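# Plug rack relays into matching colored panel sockets

## Task

Take every relay (small transparent box with a colored button on top) from the black rack and seat it in the empty panel socket whose colored mark matches that button. Press it fully home so it matches the relays already plugged in: button facing the same side as theirs, top at the same height as theirs, and upright. There is no click to tell you it is seated. A relay in a socket of the wrong color counts as failure, and so does any relay that was already in the panel ending up lifted partly out or tilted. A relay counts only if it stays correctly seated without the robot holding it at the end.

## Robot and tools

Robot: one six-joint arm with a two-finger gripper. The fingers point along the gripper's +z axis and close along its y axis. A flat block juts about 9 cm from the last joint's axis toward the gripper's +x and rotates with it, so watch its clearance. end_effector_position is the spot between the pads when closed; fingertips reach about 19 mm past it when closed and 6 mm when fully open. Closing also pushes the tips roughly 13 mm further from the arm, so leave that gap above any surface.

Scene frame: origin on the table top under the arm base, +z up, +y to the left when facing along +x. Positions are in metres, orientation is a wxyz quaternion, velocities in m/s and rad/s. The base may sit tilted, and the printed hand position gets less accurate at long reach.

Tool execute_actions takes "actions", a list with zero or one entry, and optional "pictures" (true/false; images come by default). An empty list just reports the state. A wait is {"steps": N} with N up to 300 control steps of 1/30 s, counted from the previous result and including your reply time. A move is {"rows": [...], "steps": N} with 1 to 15 rows and N up to 15 (default 15). Each row is used for one step and the final row repeats to fill the remaining steps. A refused call sends nothing.

Each row holds 9 numbers for this single arm, in this order: shoulder_pan, shoulder_lift, elbow, wrist_1, wrist_2, wrist_3, gripper position, gripper force_limit, gripper speed. The first six are absolute target joint angles in radians, in the same form as the Joint positions line, not offsets. Stated ranges: pan -3.142 to 3.142, lift -6.283 to 6.283, elbow 0.000 to 3.142, each wrist -6.283 to 6.283. A target more than 0.010 rad outside its range and beyond the current angle is refused; real ends may differ from stated ones by 0.010 rad, and a joint commanded past its real end stops there, sometimes reported as "joint sent to its limit". Missing that line proves nothing.

The last three numbers are scaled to [-1, 1]. position: +1 fully open (85 mm), about -0.8 pads touching, -1 closes until blocked. force_limit: per-pad squeeze, roughly 20 N at -1, 128 N at 0, 235 N at +1 on a 40 mm object closed slowly; tiny or thin items may get less. speed: about 20 mm/s at -1, 85 at 0, 150 at +1; faster closing adds up to about 5 N (speed 0) or 12 N (speed +1) of grip.

Motion limits: commands are smoothed with about 0.17 s lag; each step's target stays within 0.575 rad of the measured angle, and targets that would move the hand over 100 mm from where it is are scaled back. Big moves may be unfinished when the result returns. Between calls the arm keeps heading to the last row until it barely moves or a step is HELD; pressing further needs a new action.

Gripping: send -1 and keep sending it; object_status 2 means closed on something. Codes: 0 moving, 1 blocked while opening, 2 blocked while closing, 3 reached the target or pads met (a small item may still be held). Any new position value resets status to 0 briefly. New force_limit or speed only applies after a position change of at least 0.01 (e.g. -1 to -0.98); open first for a softer grip. If the item slips, fingers re-close automatically, except after a grip at force_limit -1, where status stays 2 even if the item is gone. position_measured is in counts: 3 fully open, about 78 at 60 mm, 130 at 40 mm, 180 at 20 mm, 230 pads touching.

Result lines: state with hand pose and velocities; Joint positions and Joint velocities in row order; joint torques (full drive output, offset, noisy, drifting, not zero in free air); Wrist force and Wrist torque [x y z] in the gripper's own axes, pointing from a contact back into the arm, noisy with offsets up to about 4 N, saturating near 50 N, possibly "no reading". "joint command not followed" means the clearance check changed targets (mounts and posts count as arm). HELD marks steps whose row was not fully sent. MOTOR HOT appears from 70 °C; at 85 °C the brakes engage until cooled (OVER-TEMPERATURE FAULT), so do not hold loads idle for long.

Faults: reaching a joint's load limit (shoulder pan, lift and elbow 141 N m; each wrist 26.3 N m, held weight included) or 150 N of external force anywhere on the arm stops it for 10 s, drops the rest of the call, and lets it yield. Press relays in gently and in small steps.

zoom_image: {"camera": name, "region": [x0, y0, x1, y1]} in pixels from the top-left corner, at most 504 by 504, on that camera's latest image. Cameras: cam_head_left, cam_head_right, cam_high, cam_low (896x504 each), cam_wrist (504x504 fisheye). Calibration was provided and may be off by a few degrees and millimetres.

finished_scene: {"scene": number of the current scene}. Replying without a tool call ends everything.

Avoid: dropping relays, knocking anything off the table, hard hits or slams, disturbing already-seated relays, stray bumps, and leaving a relay held up only by the gripper. Occasional outside tugs on held parts or loose objects can happen; check the result after each grasp and placement.

Each tool is called after "Call:" in YAML: its name, and indented under it one key for each argument.

## Session

Call:
execute_actions:
  actions: []

Scene clock: 0.00 s of 8400.00 s.
end_effector_position=(+0.6044, +0.3848, +0.3822) position_measured=3 object_status=3 end_effector_quat_wxyz=(-0.405, +0.377, +0.833, -0.001) end_effector_velocity=(-0.000, -0.000, -0.001) end_effector_angular_velocity=(-0.002, +0.001, +0.001)
Joint positions: [ 0.411 -0.588  0.731 -1.059 -1.15   0.941]
Joint velocities: [-0.     0.001  0.    -0.    -0.002  0.   ]
Joint torques (N m, as the arm reports them, + toward a larger angle): no reading
Wrist force (N, on the end effector, along its own x y z axes, offset not removed): no reading
Wrist torque (N m, same axes, about the end effector's origin, offset not removed): no reading
camera_calibration (this result's frames):
cam_wrist: T_world_to_cam=[[0.613621, 0.704297, -0.356979, -0.498029], [0.522074, -0.701063, -0.485746, 0.170218], [-0.592374, 0.111694, -0.797883, 0.769134], [0, 0, 0, 1]] pos_world=[0.672351, 0.384186, 0.518576]

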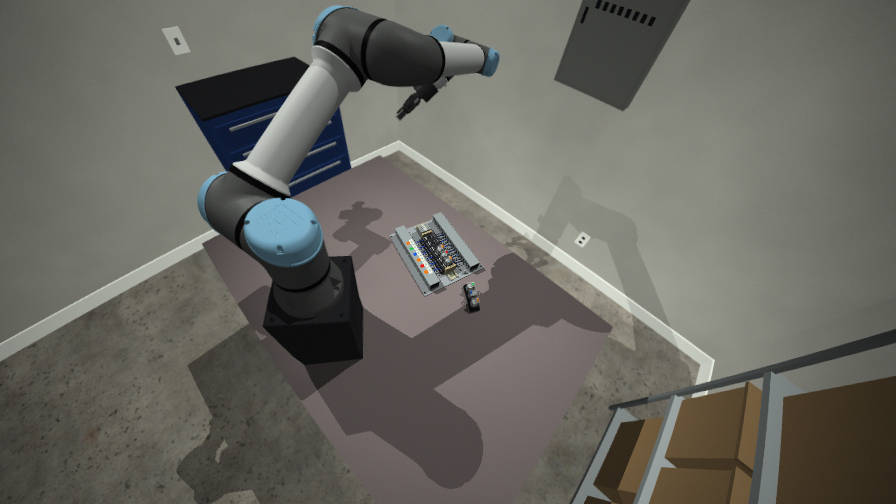

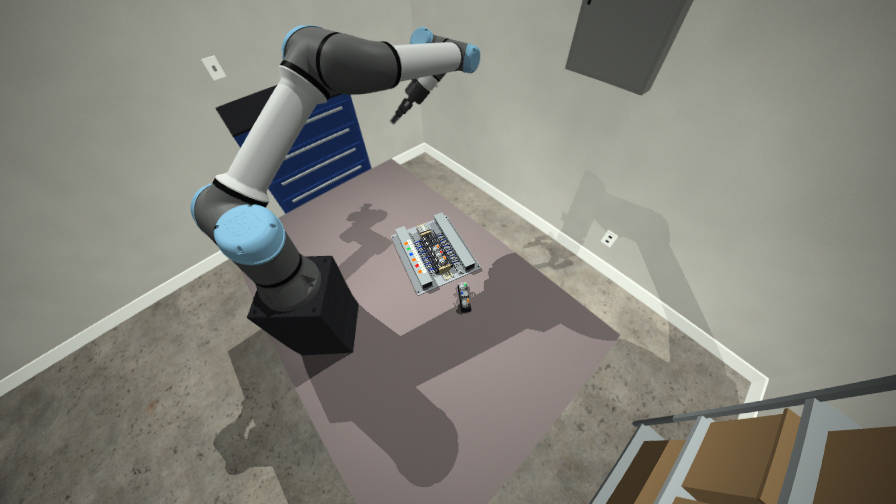

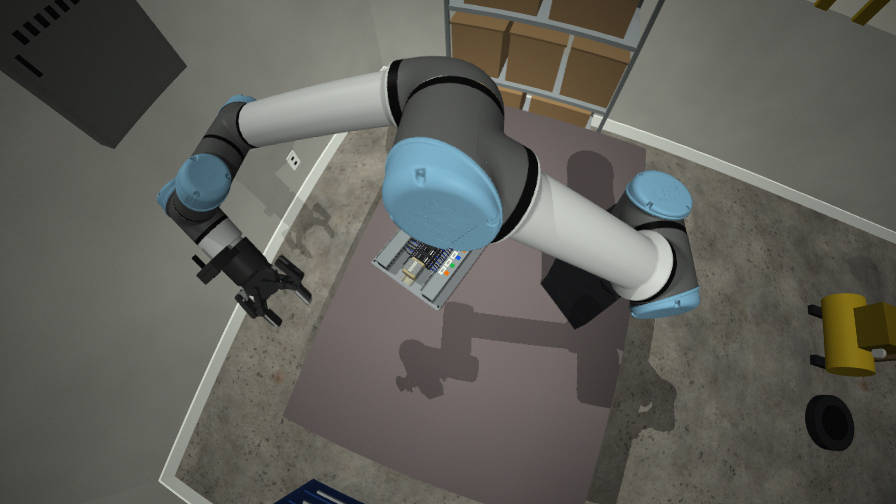

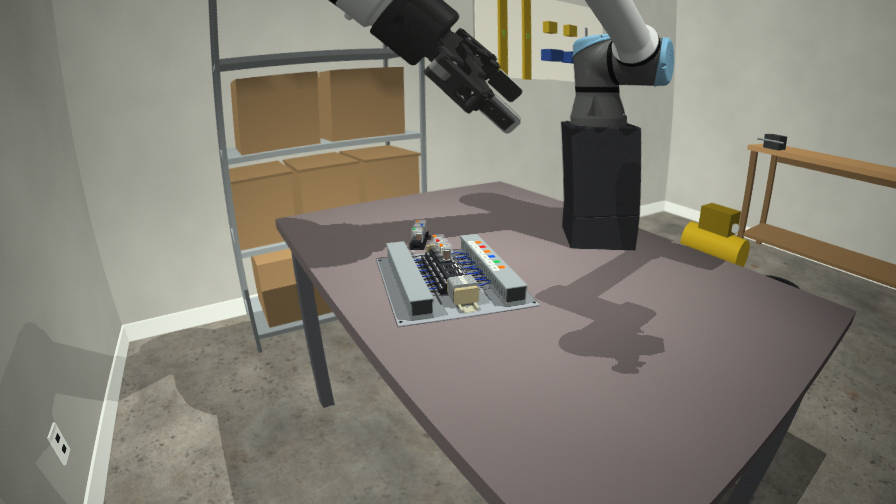

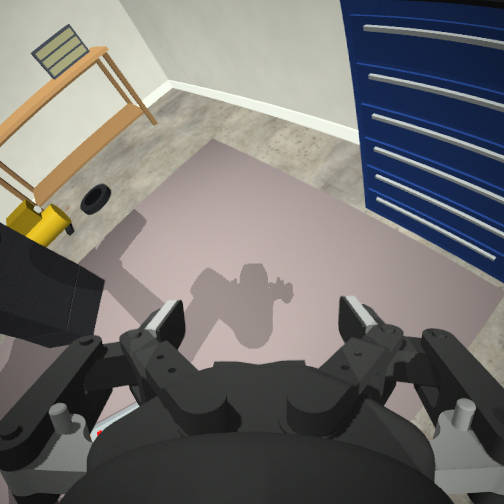

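Call:
execute_actions:
  actions:
    - {"rows":[[-0.697,-1.143,2.3606,-2.8607,-1.554,1.127,0.2,-0.4,0]]}
  pictures: false

Call:
execute_actions:
  actions:
    - {"steps":80}

Call:
zoom_image:
  camera: "cam_wrist"
  region: [150, 150, 400, 400]

Call:
zoom_image:
  camera: "cam_wrist"
  region: [130, 0, 380, 250]

Scene clock: 6.60 s of 8400.00 s.
end_effector_position=(+0.6754, +0.1571, +0.3982) position_measured=93 object_status=0 end_effector_quat_wxyz=(-0.277, +0.515, +0.811, +0.015) end_effector_velocity=(+0.061, -0.527, -0.028) end_effector_angular_velocity=(-0.388, -0.332, -0.669)
Joint positions: [ 0.126 -0.818  1.017 -1.345 -1.32   1.021]
Joint velocities: [-0.677 -0.42   0.674 -0.67  -0.299  0.138]
Joint torques (N m, as the arm reports them, + toward a larger angle): [-18.01 -68.05  -8.01  -4.93  -2.25   3.48]
Wrist force (N, on the end effector, along its own x y z axes, offset not removed): [0.5 -3.2 -1.7]
Wrist torque (N m, same axes, about the end effector's origin, offset not removed): [-0.84 -0.15 0.16]
Steps of this call (steps 1 to 90: nothing new was sent; then 3.10 s passed at rest; steps 91 to 105: all 15 steps of this action). Readings (joint positions | what the end effector reports):
91: [0.411 -0.588 0.732 -1.060 -1.150 0.941] | position_measured=3 object_status=0
92: [0.405 -0.595 0.738 -1.066 -1.157 0.946] | position_measured=4 object_status=0
94: [0.365 -0.633 0.778 -1.107 -1.186 0.959] | position_measured=13 object_status=0
98: [0.281 -0.708 0.862 -1.190 -1.240 0.984] | position_measured=41 object_status=0
105: the state above

Scene clock: 9.27 s of 8400.00 s.
end_effector_position=(+0.3750, -0.2399, +0.2007) position_measured=104 object_status=3 end_effector_quat_wxyz=(-0.000, +0.843, +0.538, +0.000) end_effector_velocity=(+0.000, -0.001, +0.000) end_effector_angular_velocity=(-0.001, -0.001, -0.000)
Joint positions: [-0.697 -1.143  2.361 -2.861 -1.554  1.127]
Joint velocities: [-0.    -0.001 -0.    -0.001  0.     0.   ]
Joint torques (N m, as the arm reports them, + toward a larger angle): [-13.06 -42.15  -2.24  -5.72  -1.52   2.8 ]
Wrist force (N, on the end effector, along its own x y z axes, offset not removed): [-0.6 -3.4 0.9]
Wrist torque (N m, same axes, about the end effector's origin, offset not removed): [-0.87 0.05 0.06]
Steps of this call (steps 1 to 75: the robot went on to your last target; steps 76 to 80: nothing new was sent). Readings (joint positions | what the end effector reports):
1: [0.103 -0.832 1.040 -1.368 -1.330 1.026] | position_measured=98 object_status=0
2: [0.080 -0.846 1.063 -1.391 -1.340 1.030] | position_measured=101 object_status=0
4: [0.033 -0.871 1.109 -1.438 -1.359 1.038] | position_measured=103 object_status=0
8: [-0.062 -0.917 1.205 -1.533 -1.392 1.053] | position_measured=104 object_status=0
80: the state above
The arm was judged still, so your last target was given up. Only a new action makes it travel on or press farther. Fingers that are still opening or closing keep moving.
camera_calibration (this result's frames):
cam_wrist: T_world_to_cam=[[0.89034, -0.453555, -0.0397755, -0.427306], [-0.432339, -0.869605, 0.238477, -0.0640758], [-0.142751, -0.195129, -0.970333, 0.350637], [0, 0, 0, 1]] pos_world=[0.402799, -0.181108, 0.338519]

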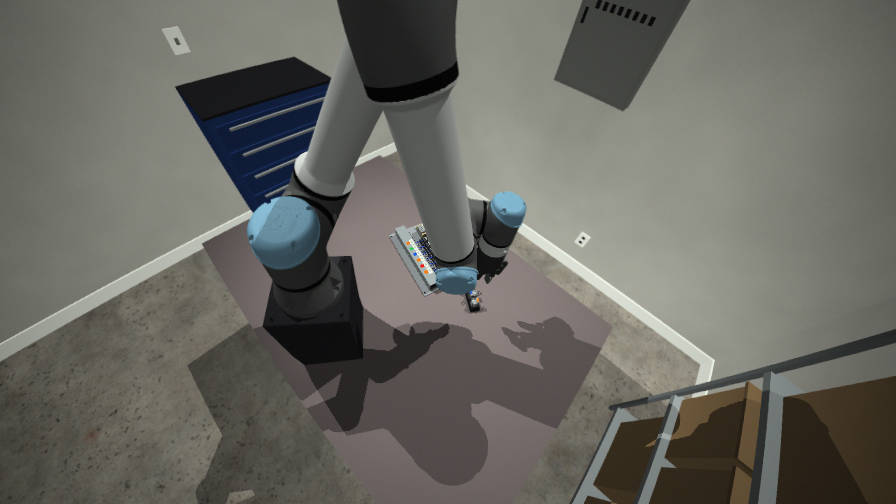

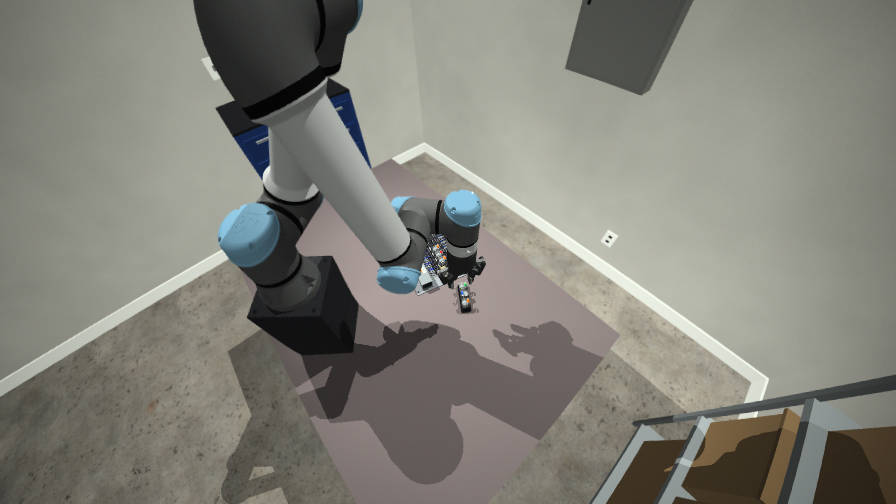

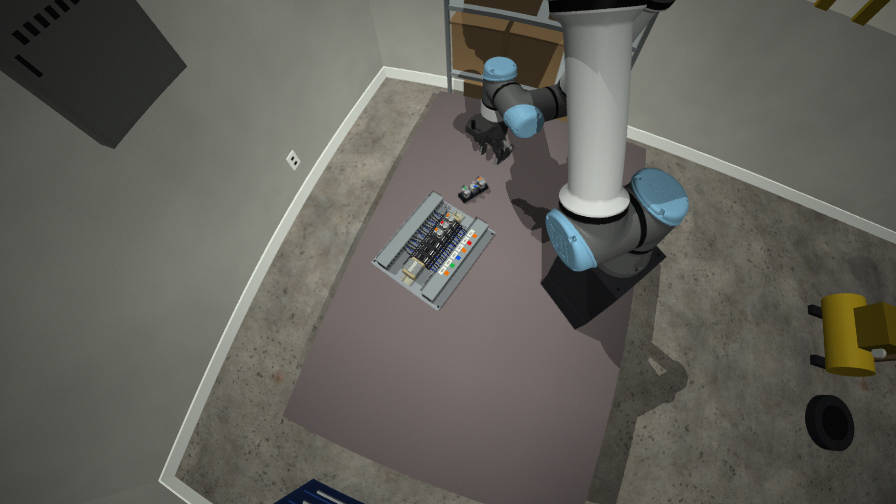

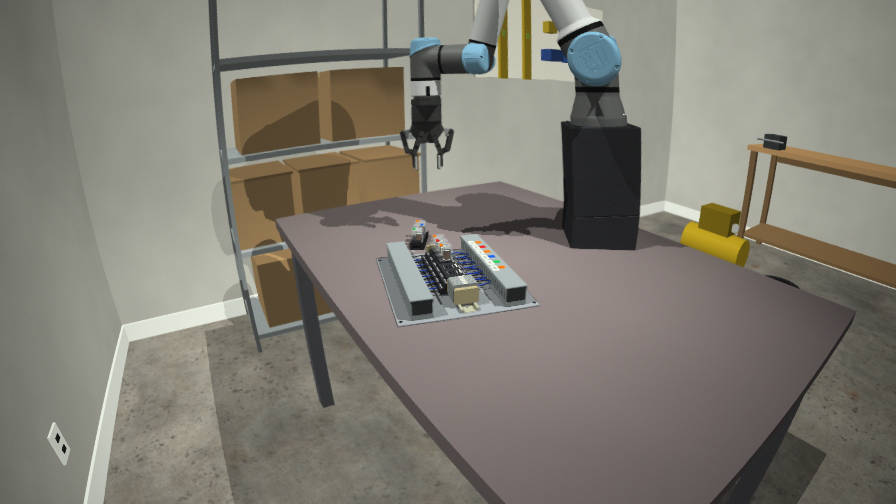

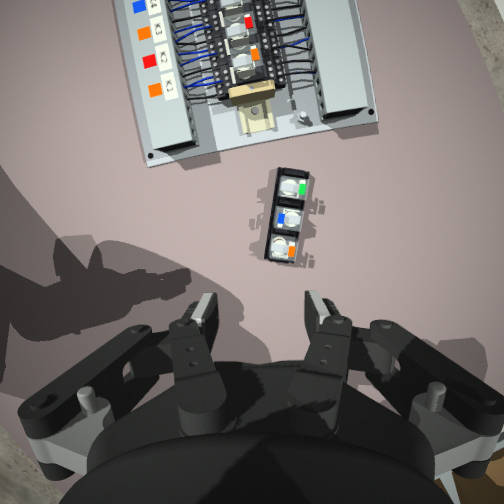

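Region (150, 150, 400, 400) of cam_wrist's 504x504 image, scaled by 2.016, with more detail than that image has.

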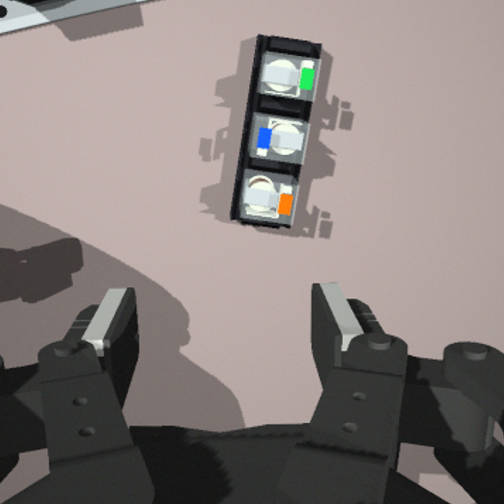

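Region (130, 0, 380, 250) of cam_wrist's 504x504 image, scaled by 2.016, with more detail than that image has.

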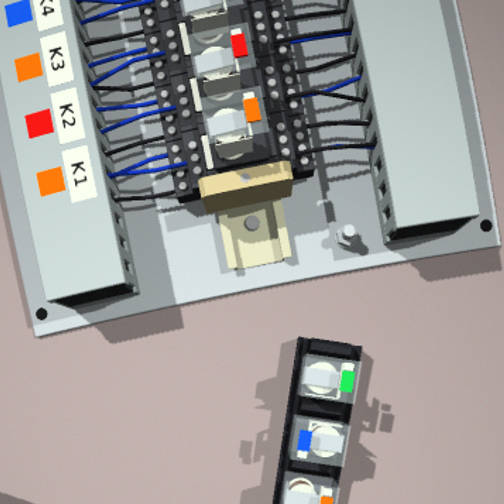

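Call:
execute_actions:
  actions:
    - {"rows":[[-0.5377,-0.7635,2.2307,-3.112,-1.5656,1.4554,0.2,-0.4,0]]}
  pictures: false

Call:
execute_actions:
  actions:
    - {"steps":15}
  pictures: false

Call:
execute_actions:
  actions:
    - {"rows":[[-0.5377,-0.6285,2.1787,-3.195,-1.5656,1.4554,0.2,-0.4,0]]}
  pictures: false

Call:
execute_actions:
  actions:
    - {"steps":10}

Call:
zoom_image:
  camera: "cam_wrist"
  region: [190, 230, 340, 380]

Scene clock: 20.07 s of 8400.00 s.
end_effector_position=(+0.4267, -0.2002, +0.0899) position_measured=104 object_status=3 end_effector_quat_wxyz=(+0.001, +0.884, +0.468, +0.000) end_effector_velocity=(+0.005, +0.024, -0.047) end_effector_angular_velocity=(+0.012, +0.013, -0.065)
Joint positions: [-0.543 -0.779  2.235 -3.103 -1.565  1.443]
Joint velocities: [ 0.047  0.136 -0.038 -0.081 -0.003  0.112]
Joint torques (N m, as the arm reports them, + toward a larger angle): [ 15.02 -32.96 -13.    -5.39  -1.61   3.06]
Wrist force (N, on the end effector, along its own x y z axes, offset not removed): [0.3 -6.0 0.9]
Wrist torque (N m, same axes, about the end effector's origin, offset not removed): [-1.33 -0.24 0.05]
Steps of this call (steps 1 to 90: nothing new was sent; then 7.30 s passed at rest; steps 91 to 105: all 15 steps of this action). Readings (joint positions | what the end effector reports):
91: [-0.697 -1.143 2.360 -2.861 -1.554 1.127] | position_measured=104 object_status=3
92: [-0.690 -1.135 2.354 -2.868 -1.556 1.135] | position_measured=104 object_status=3
94: [-0.649 -1.070 2.319 -2.925 -1.558 1.199] | position_measured=104 object_status=3
98: [-0.580 -0.885 2.264 -3.040 -1.563 1.355] | position_measured=104 object_status=3
105: the state above

Scene clock: 20.57 s of 8400.00 s.
end_effector_position=(+0.4271, -0.1974, +0.0846) position_measured=104 object_status=3 end_effector_quat_wxyz=(-0.000, +0.886, +0.464, +0.000) end_effector_velocity=(+0.000, +0.000, -0.000) end_effector_angular_velocity=(+0.001, -0.000, -0.001)
Joint positions: [-0.538 -0.764  2.231 -3.112 -1.566  1.455]
Joint velocities: [ 0.001  0.001 -0.001  0.     0.001  0.001]
Joint torques (N m, as the arm reports them, + toward a larger angle): [ 14.33 -28.6  -10.58  -5.86  -1.56   2.77]
Wrist force (N, on the end effector, along its own x y z axes, offset not removed): [-1.7 -4.2 -0.1]
Wrist torque (N m, same axes, about the end effector's origin, offset not removed): [-0.90 0.09 0.07]
Steps of this call (steps 1 to 15: the robot went on to your last target). Readings (joint positions | what the end effector reports):
1: [-0.542 -0.775 2.234 -3.105 -1.565 1.446] | position_measured=104 object_status=3
2: [-0.541 -0.772 2.233 -3.107 -1.565 1.448] | position_measured=104 object_status=3
4: [-0.539 -0.768 2.232 -3.109 -1.565 1.451] | position_measured=104 object_status=3
8: [-0.538 -0.765 2.231 -3.111 -1.566 1.454] | position_measured=104 object_status=3
15: the state above

Scene clock: 21.07 s of 8400.00 s.
end_effector_position=(+0.4278, -0.1982, +0.0395) position_measured=104 object_status=3 end_effector_quat_wxyz=(+0.000, +0.886, +0.464, +0.000) end_effector_velocity=(-0.001, +0.001, -0.010) end_effector_angular_velocity=(+0.002, +0.001, +0.000)
Joint positions: [-0.538 -0.632  2.18  -3.193 -1.566  1.455]
Joint velocities: [ 0.     0.027 -0.01  -0.015  0.001 -0.   ]
Joint torques (N m, as the arm reports them, + toward a larger angle): [ 14.3  -33.59 -10.62  -5.86  -1.44   2.78]
Wrist force (N, on the end effector, along its own x y z axes, offset not removed): [1.4 -3.6 1.6]
Wrist torque (N m, same axes, about the end effector's origin, offset not removed): [-0.90 -0.38 0.19]
Steps of this call (steps 1 to 15: all 15 steps of this action). Readings (joint positions | what the end effector reports):
1: [-0.538 -0.763 2.230 -3.112 -1.566 1.455] | position_measured=104 object_status=3
2: [-0.538 -0.756 2.225 -3.119 -1.566 1.455] | position_measured=104 object_status=3
4: [-0.538 -0.712 2.206 -3.148 -1.566 1.455] | position_measured=104 object_status=3
8: [-0.538 -0.654 2.187 -3.180 -1.566 1.455] | position_measured=104 object_status=3
15: the state above

Scene clock: 21.40 s of 8400.00 s.
end_effector_position=(+0.4276, -0.1981, +0.0384) position_measured=104 object_status=3 end_effector_quat_wxyz=(-0.000, +0.886, +0.464, +0.000) end_effector_velocity=(-0.001, +0.000, -0.001) end_effector_angular_velocity=(-0.000, +0.002, +0.000)
Joint positions: [-0.538 -0.629  2.179 -3.195 -1.566  1.455]
Joint velocities: [ 0.     0.003 -0.001 -0.    -0.002 -0.   ]
Joint torques (N m, as the arm reports them, + toward a larger angle): [ 14.56 -30.24  -8.98  -5.7   -1.43   2.85]
Wrist force (N, on the end effector, along its own x y z axes, offset not removed): [-0.2 -3.8 -0.9]
Wrist torque (N m, same axes, about the end effector's origin, offset not removed): [-0.81 -0.09 0.18]
Steps of this call (steps 1 to 10: the robot went on to your last target). Readings (joint positions | what the end effector reports):
1: [-0.538 -0.631 2.180 -3.194 -1.566 1.455] | position_measured=104 object_status=3
2: [-0.538 -0.630 2.179 -3.194 -1.566 1.455] | position_measured=104 object_status=3
4: [-0.538 -0.630 2.179 -3.194 -1.566 1.455] | position_measured=104 object_status=3
8: [-0.538 -0.629 2.179 -3.195 -1.566 1.455] | position_measured=104 object_status=3
10: the state above
camera_calibration (this result's frames):
cam_wrist: T_world_to_cam=[[0.801058, -0.597262, -0.0397994, -0.451938], [-0.572853, -0.78421, 0.238442, 0.110775], [-0.173623, -0.168207, -0.970341, 0.227276], [0, 0, 0, 1]] pos_world=[0.464947, -0.144825, 0.176135]

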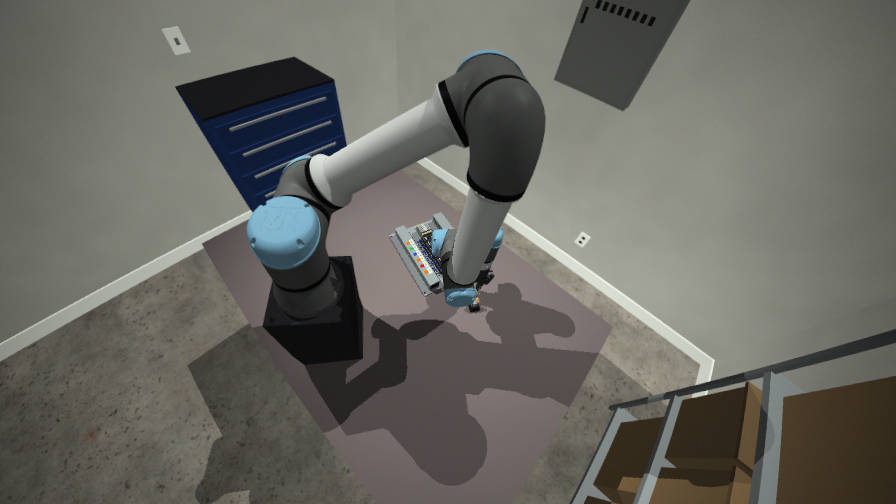

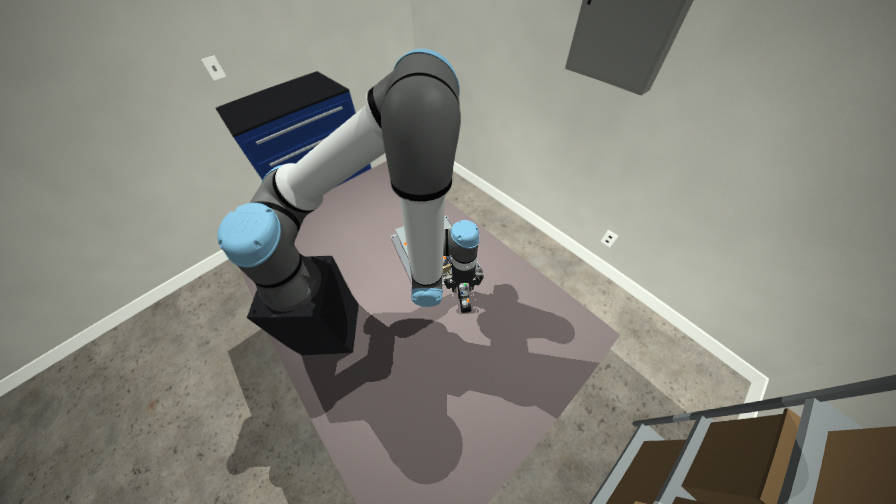

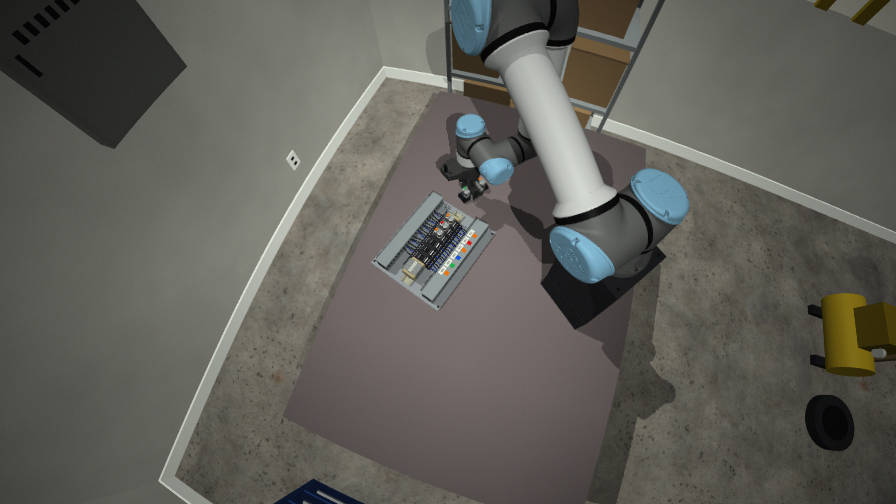

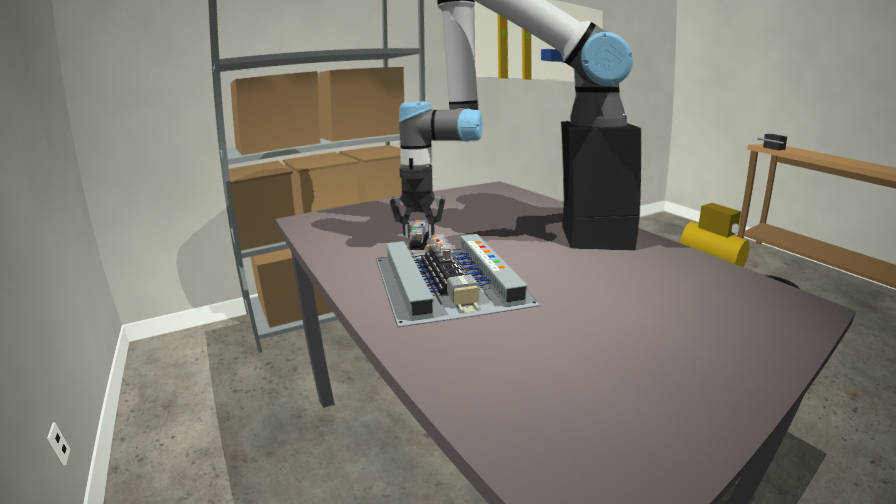

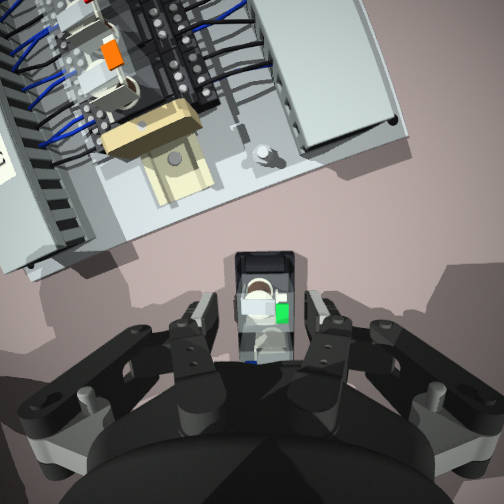

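Region (190, 230, 340, 380) of cam_wrist's 504x504 image, scaled by 3.360, with more detail than that image has.

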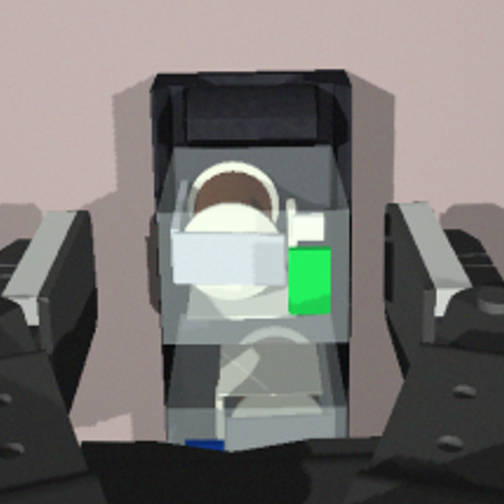

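Call:
execute_actions:
  actions:
    - {"rows":[[-0.524,-0.6285,2.1695,-3.1858,-1.5666,1.469,0.2,-0.4,0]]}

Call:
zoom_image:
  camera: "cam_wrist"
  region: [190, 230, 340, 380]

Call:
zoom_image:
  camera: "cam_high"
  region: [430, 150, 510, 230]

Call:
zoom_image:
  camera: "cam_head_left"
  region: [440, 250, 520, 330]

Scene clock: 28.53 s of 8400.00 s.
end_effector_position=(+0.4329, -0.1946, +0.0382) position_measured=104 object_status=3 end_effector_quat_wxyz=(-0.000, +0.886, +0.464, +0.000) end_effector_velocity=(+0.001, +0.001, -0.000) end_effector_angular_velocity=(+0.001, +0.000, -0.000)
Joint positions: [-0.524 -0.628  2.17  -3.186 -1.567  1.469]
Joint velocities: [ 0.002  0.    -0.002  0.002  0.     0.002]
Joint torques (N m, as the arm reports them, + toward a larger angle): [ 15.23 -33.04  -9.18  -0.61  -1.63   2.92]
Wrist force (N, on the end effector, along its own x y z axes, offset not removed): [-0.7 -3.8 0.4]
Wrist torque (N m, same axes, about the end effector's origin, offset not removed): [-0.91 0.01 0.15]
Steps of this call (steps 1 to 15: the robot went on to your last target; steps 16 to 90: nothing new was sent; then 3.63 s passed at rest; steps 91 to 105: all 15 steps of this action). Readings (joint positions | what the end effector reports):
91: [-0.538 -0.628 2.179 -3.195 -1.566 1.456] | position_measured=104 object_status=3
92: [-0.536 -0.628 2.177 -3.194 -1.566 1.458] | position_measured=104 object_status=3
94: [-0.531 -0.628 2.174 -3.191 -1.566 1.462] | position_measured=104 object_status=3
98: [-0.526 -0.628 2.171 -3.187 -1.566 1.467] | position_measured=104 object_status=3
105: the state above
camera_calibration (this result's frames):
cam_wrist: T_world_to_cam=[[0.801093, -0.597209, -0.0399043, -0.454091], [-0.572787, -0.784264, 0.238421, 0.116525], [-0.173682, -0.16814, -0.970342, 0.228679], [0, 0, 0, 1]] pos_world=[0.470231, -0.141351, 0.175995]

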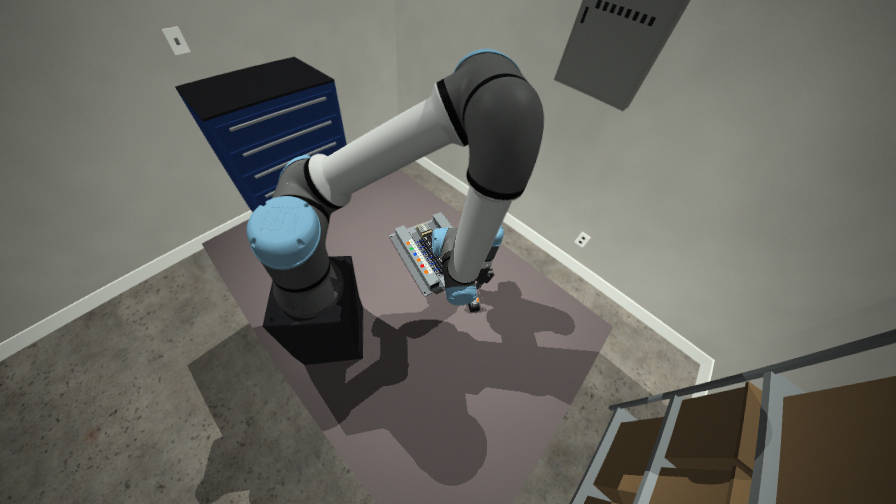

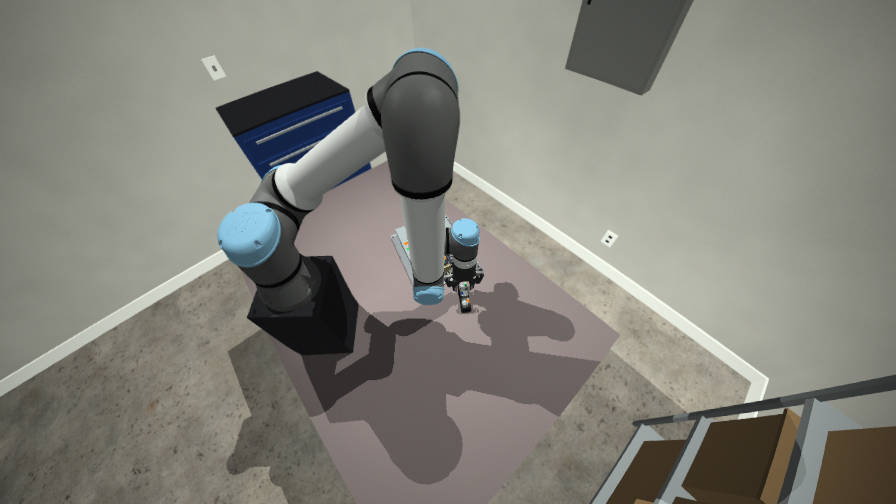

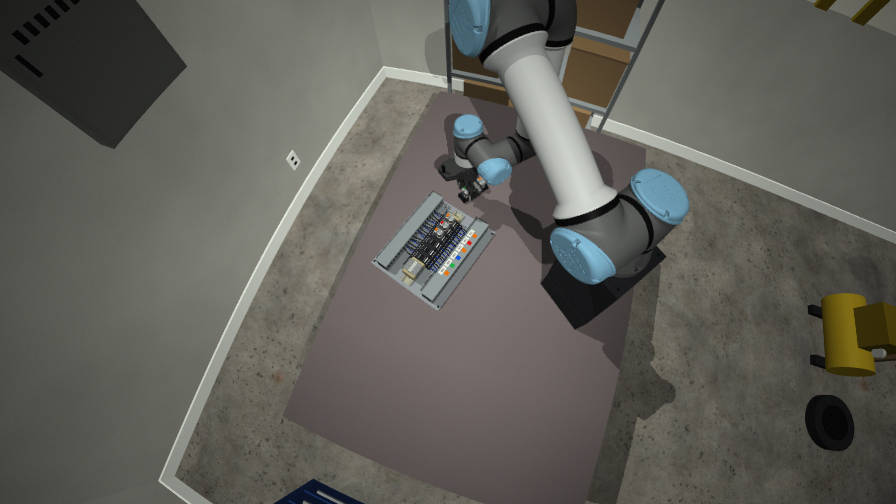

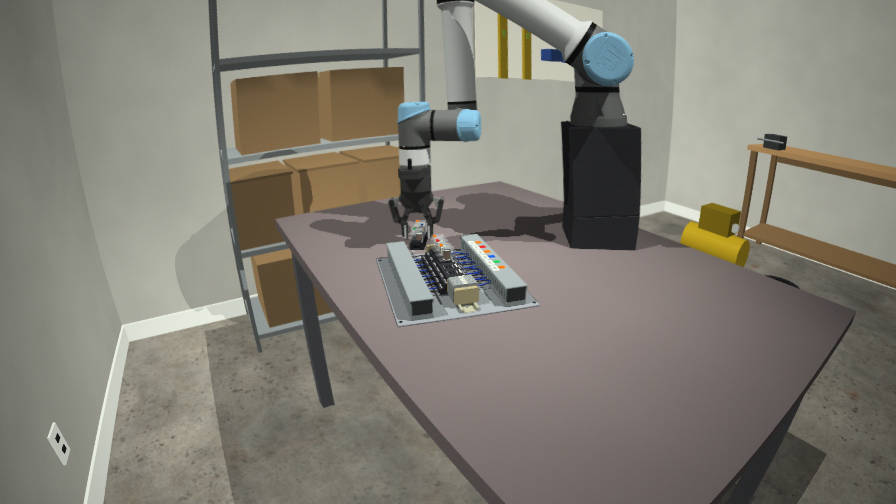

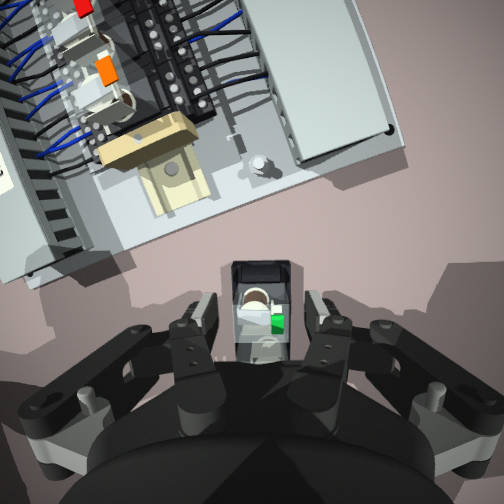

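Region (190, 230, 340, 380) of cam_wrist's 504x504 image, scaled by 3.360, with more detail than that image has.

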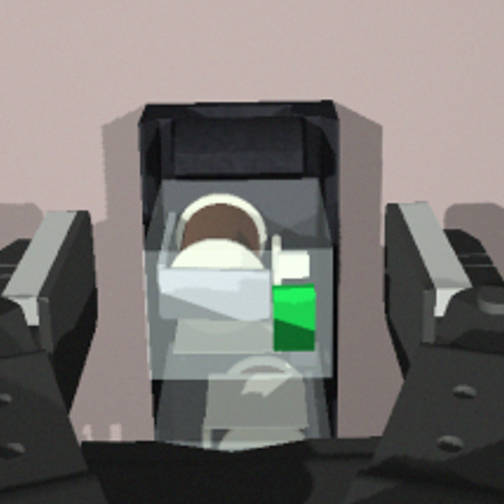

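Region (430, 150, 510, 230) of cam_high's 896x504 image, scaled by 6.300, with more detail than that image has.

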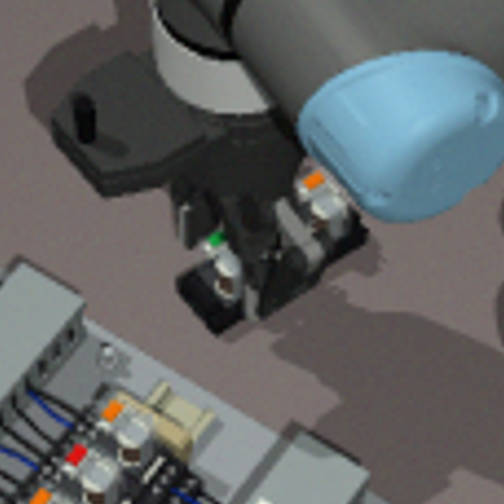

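Region (440, 250, 520, 330) of cam_head_left's 896x504 image, scaled by 6.300, with more detail than that image has.

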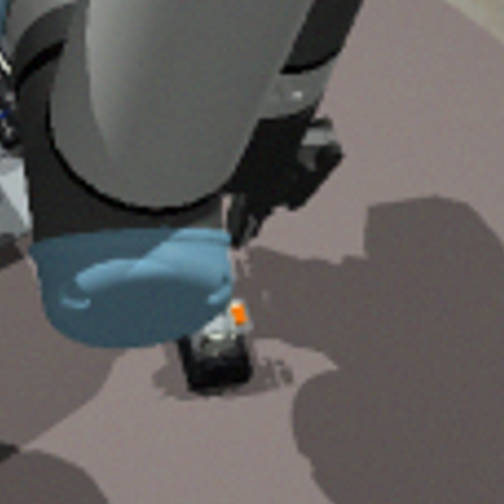

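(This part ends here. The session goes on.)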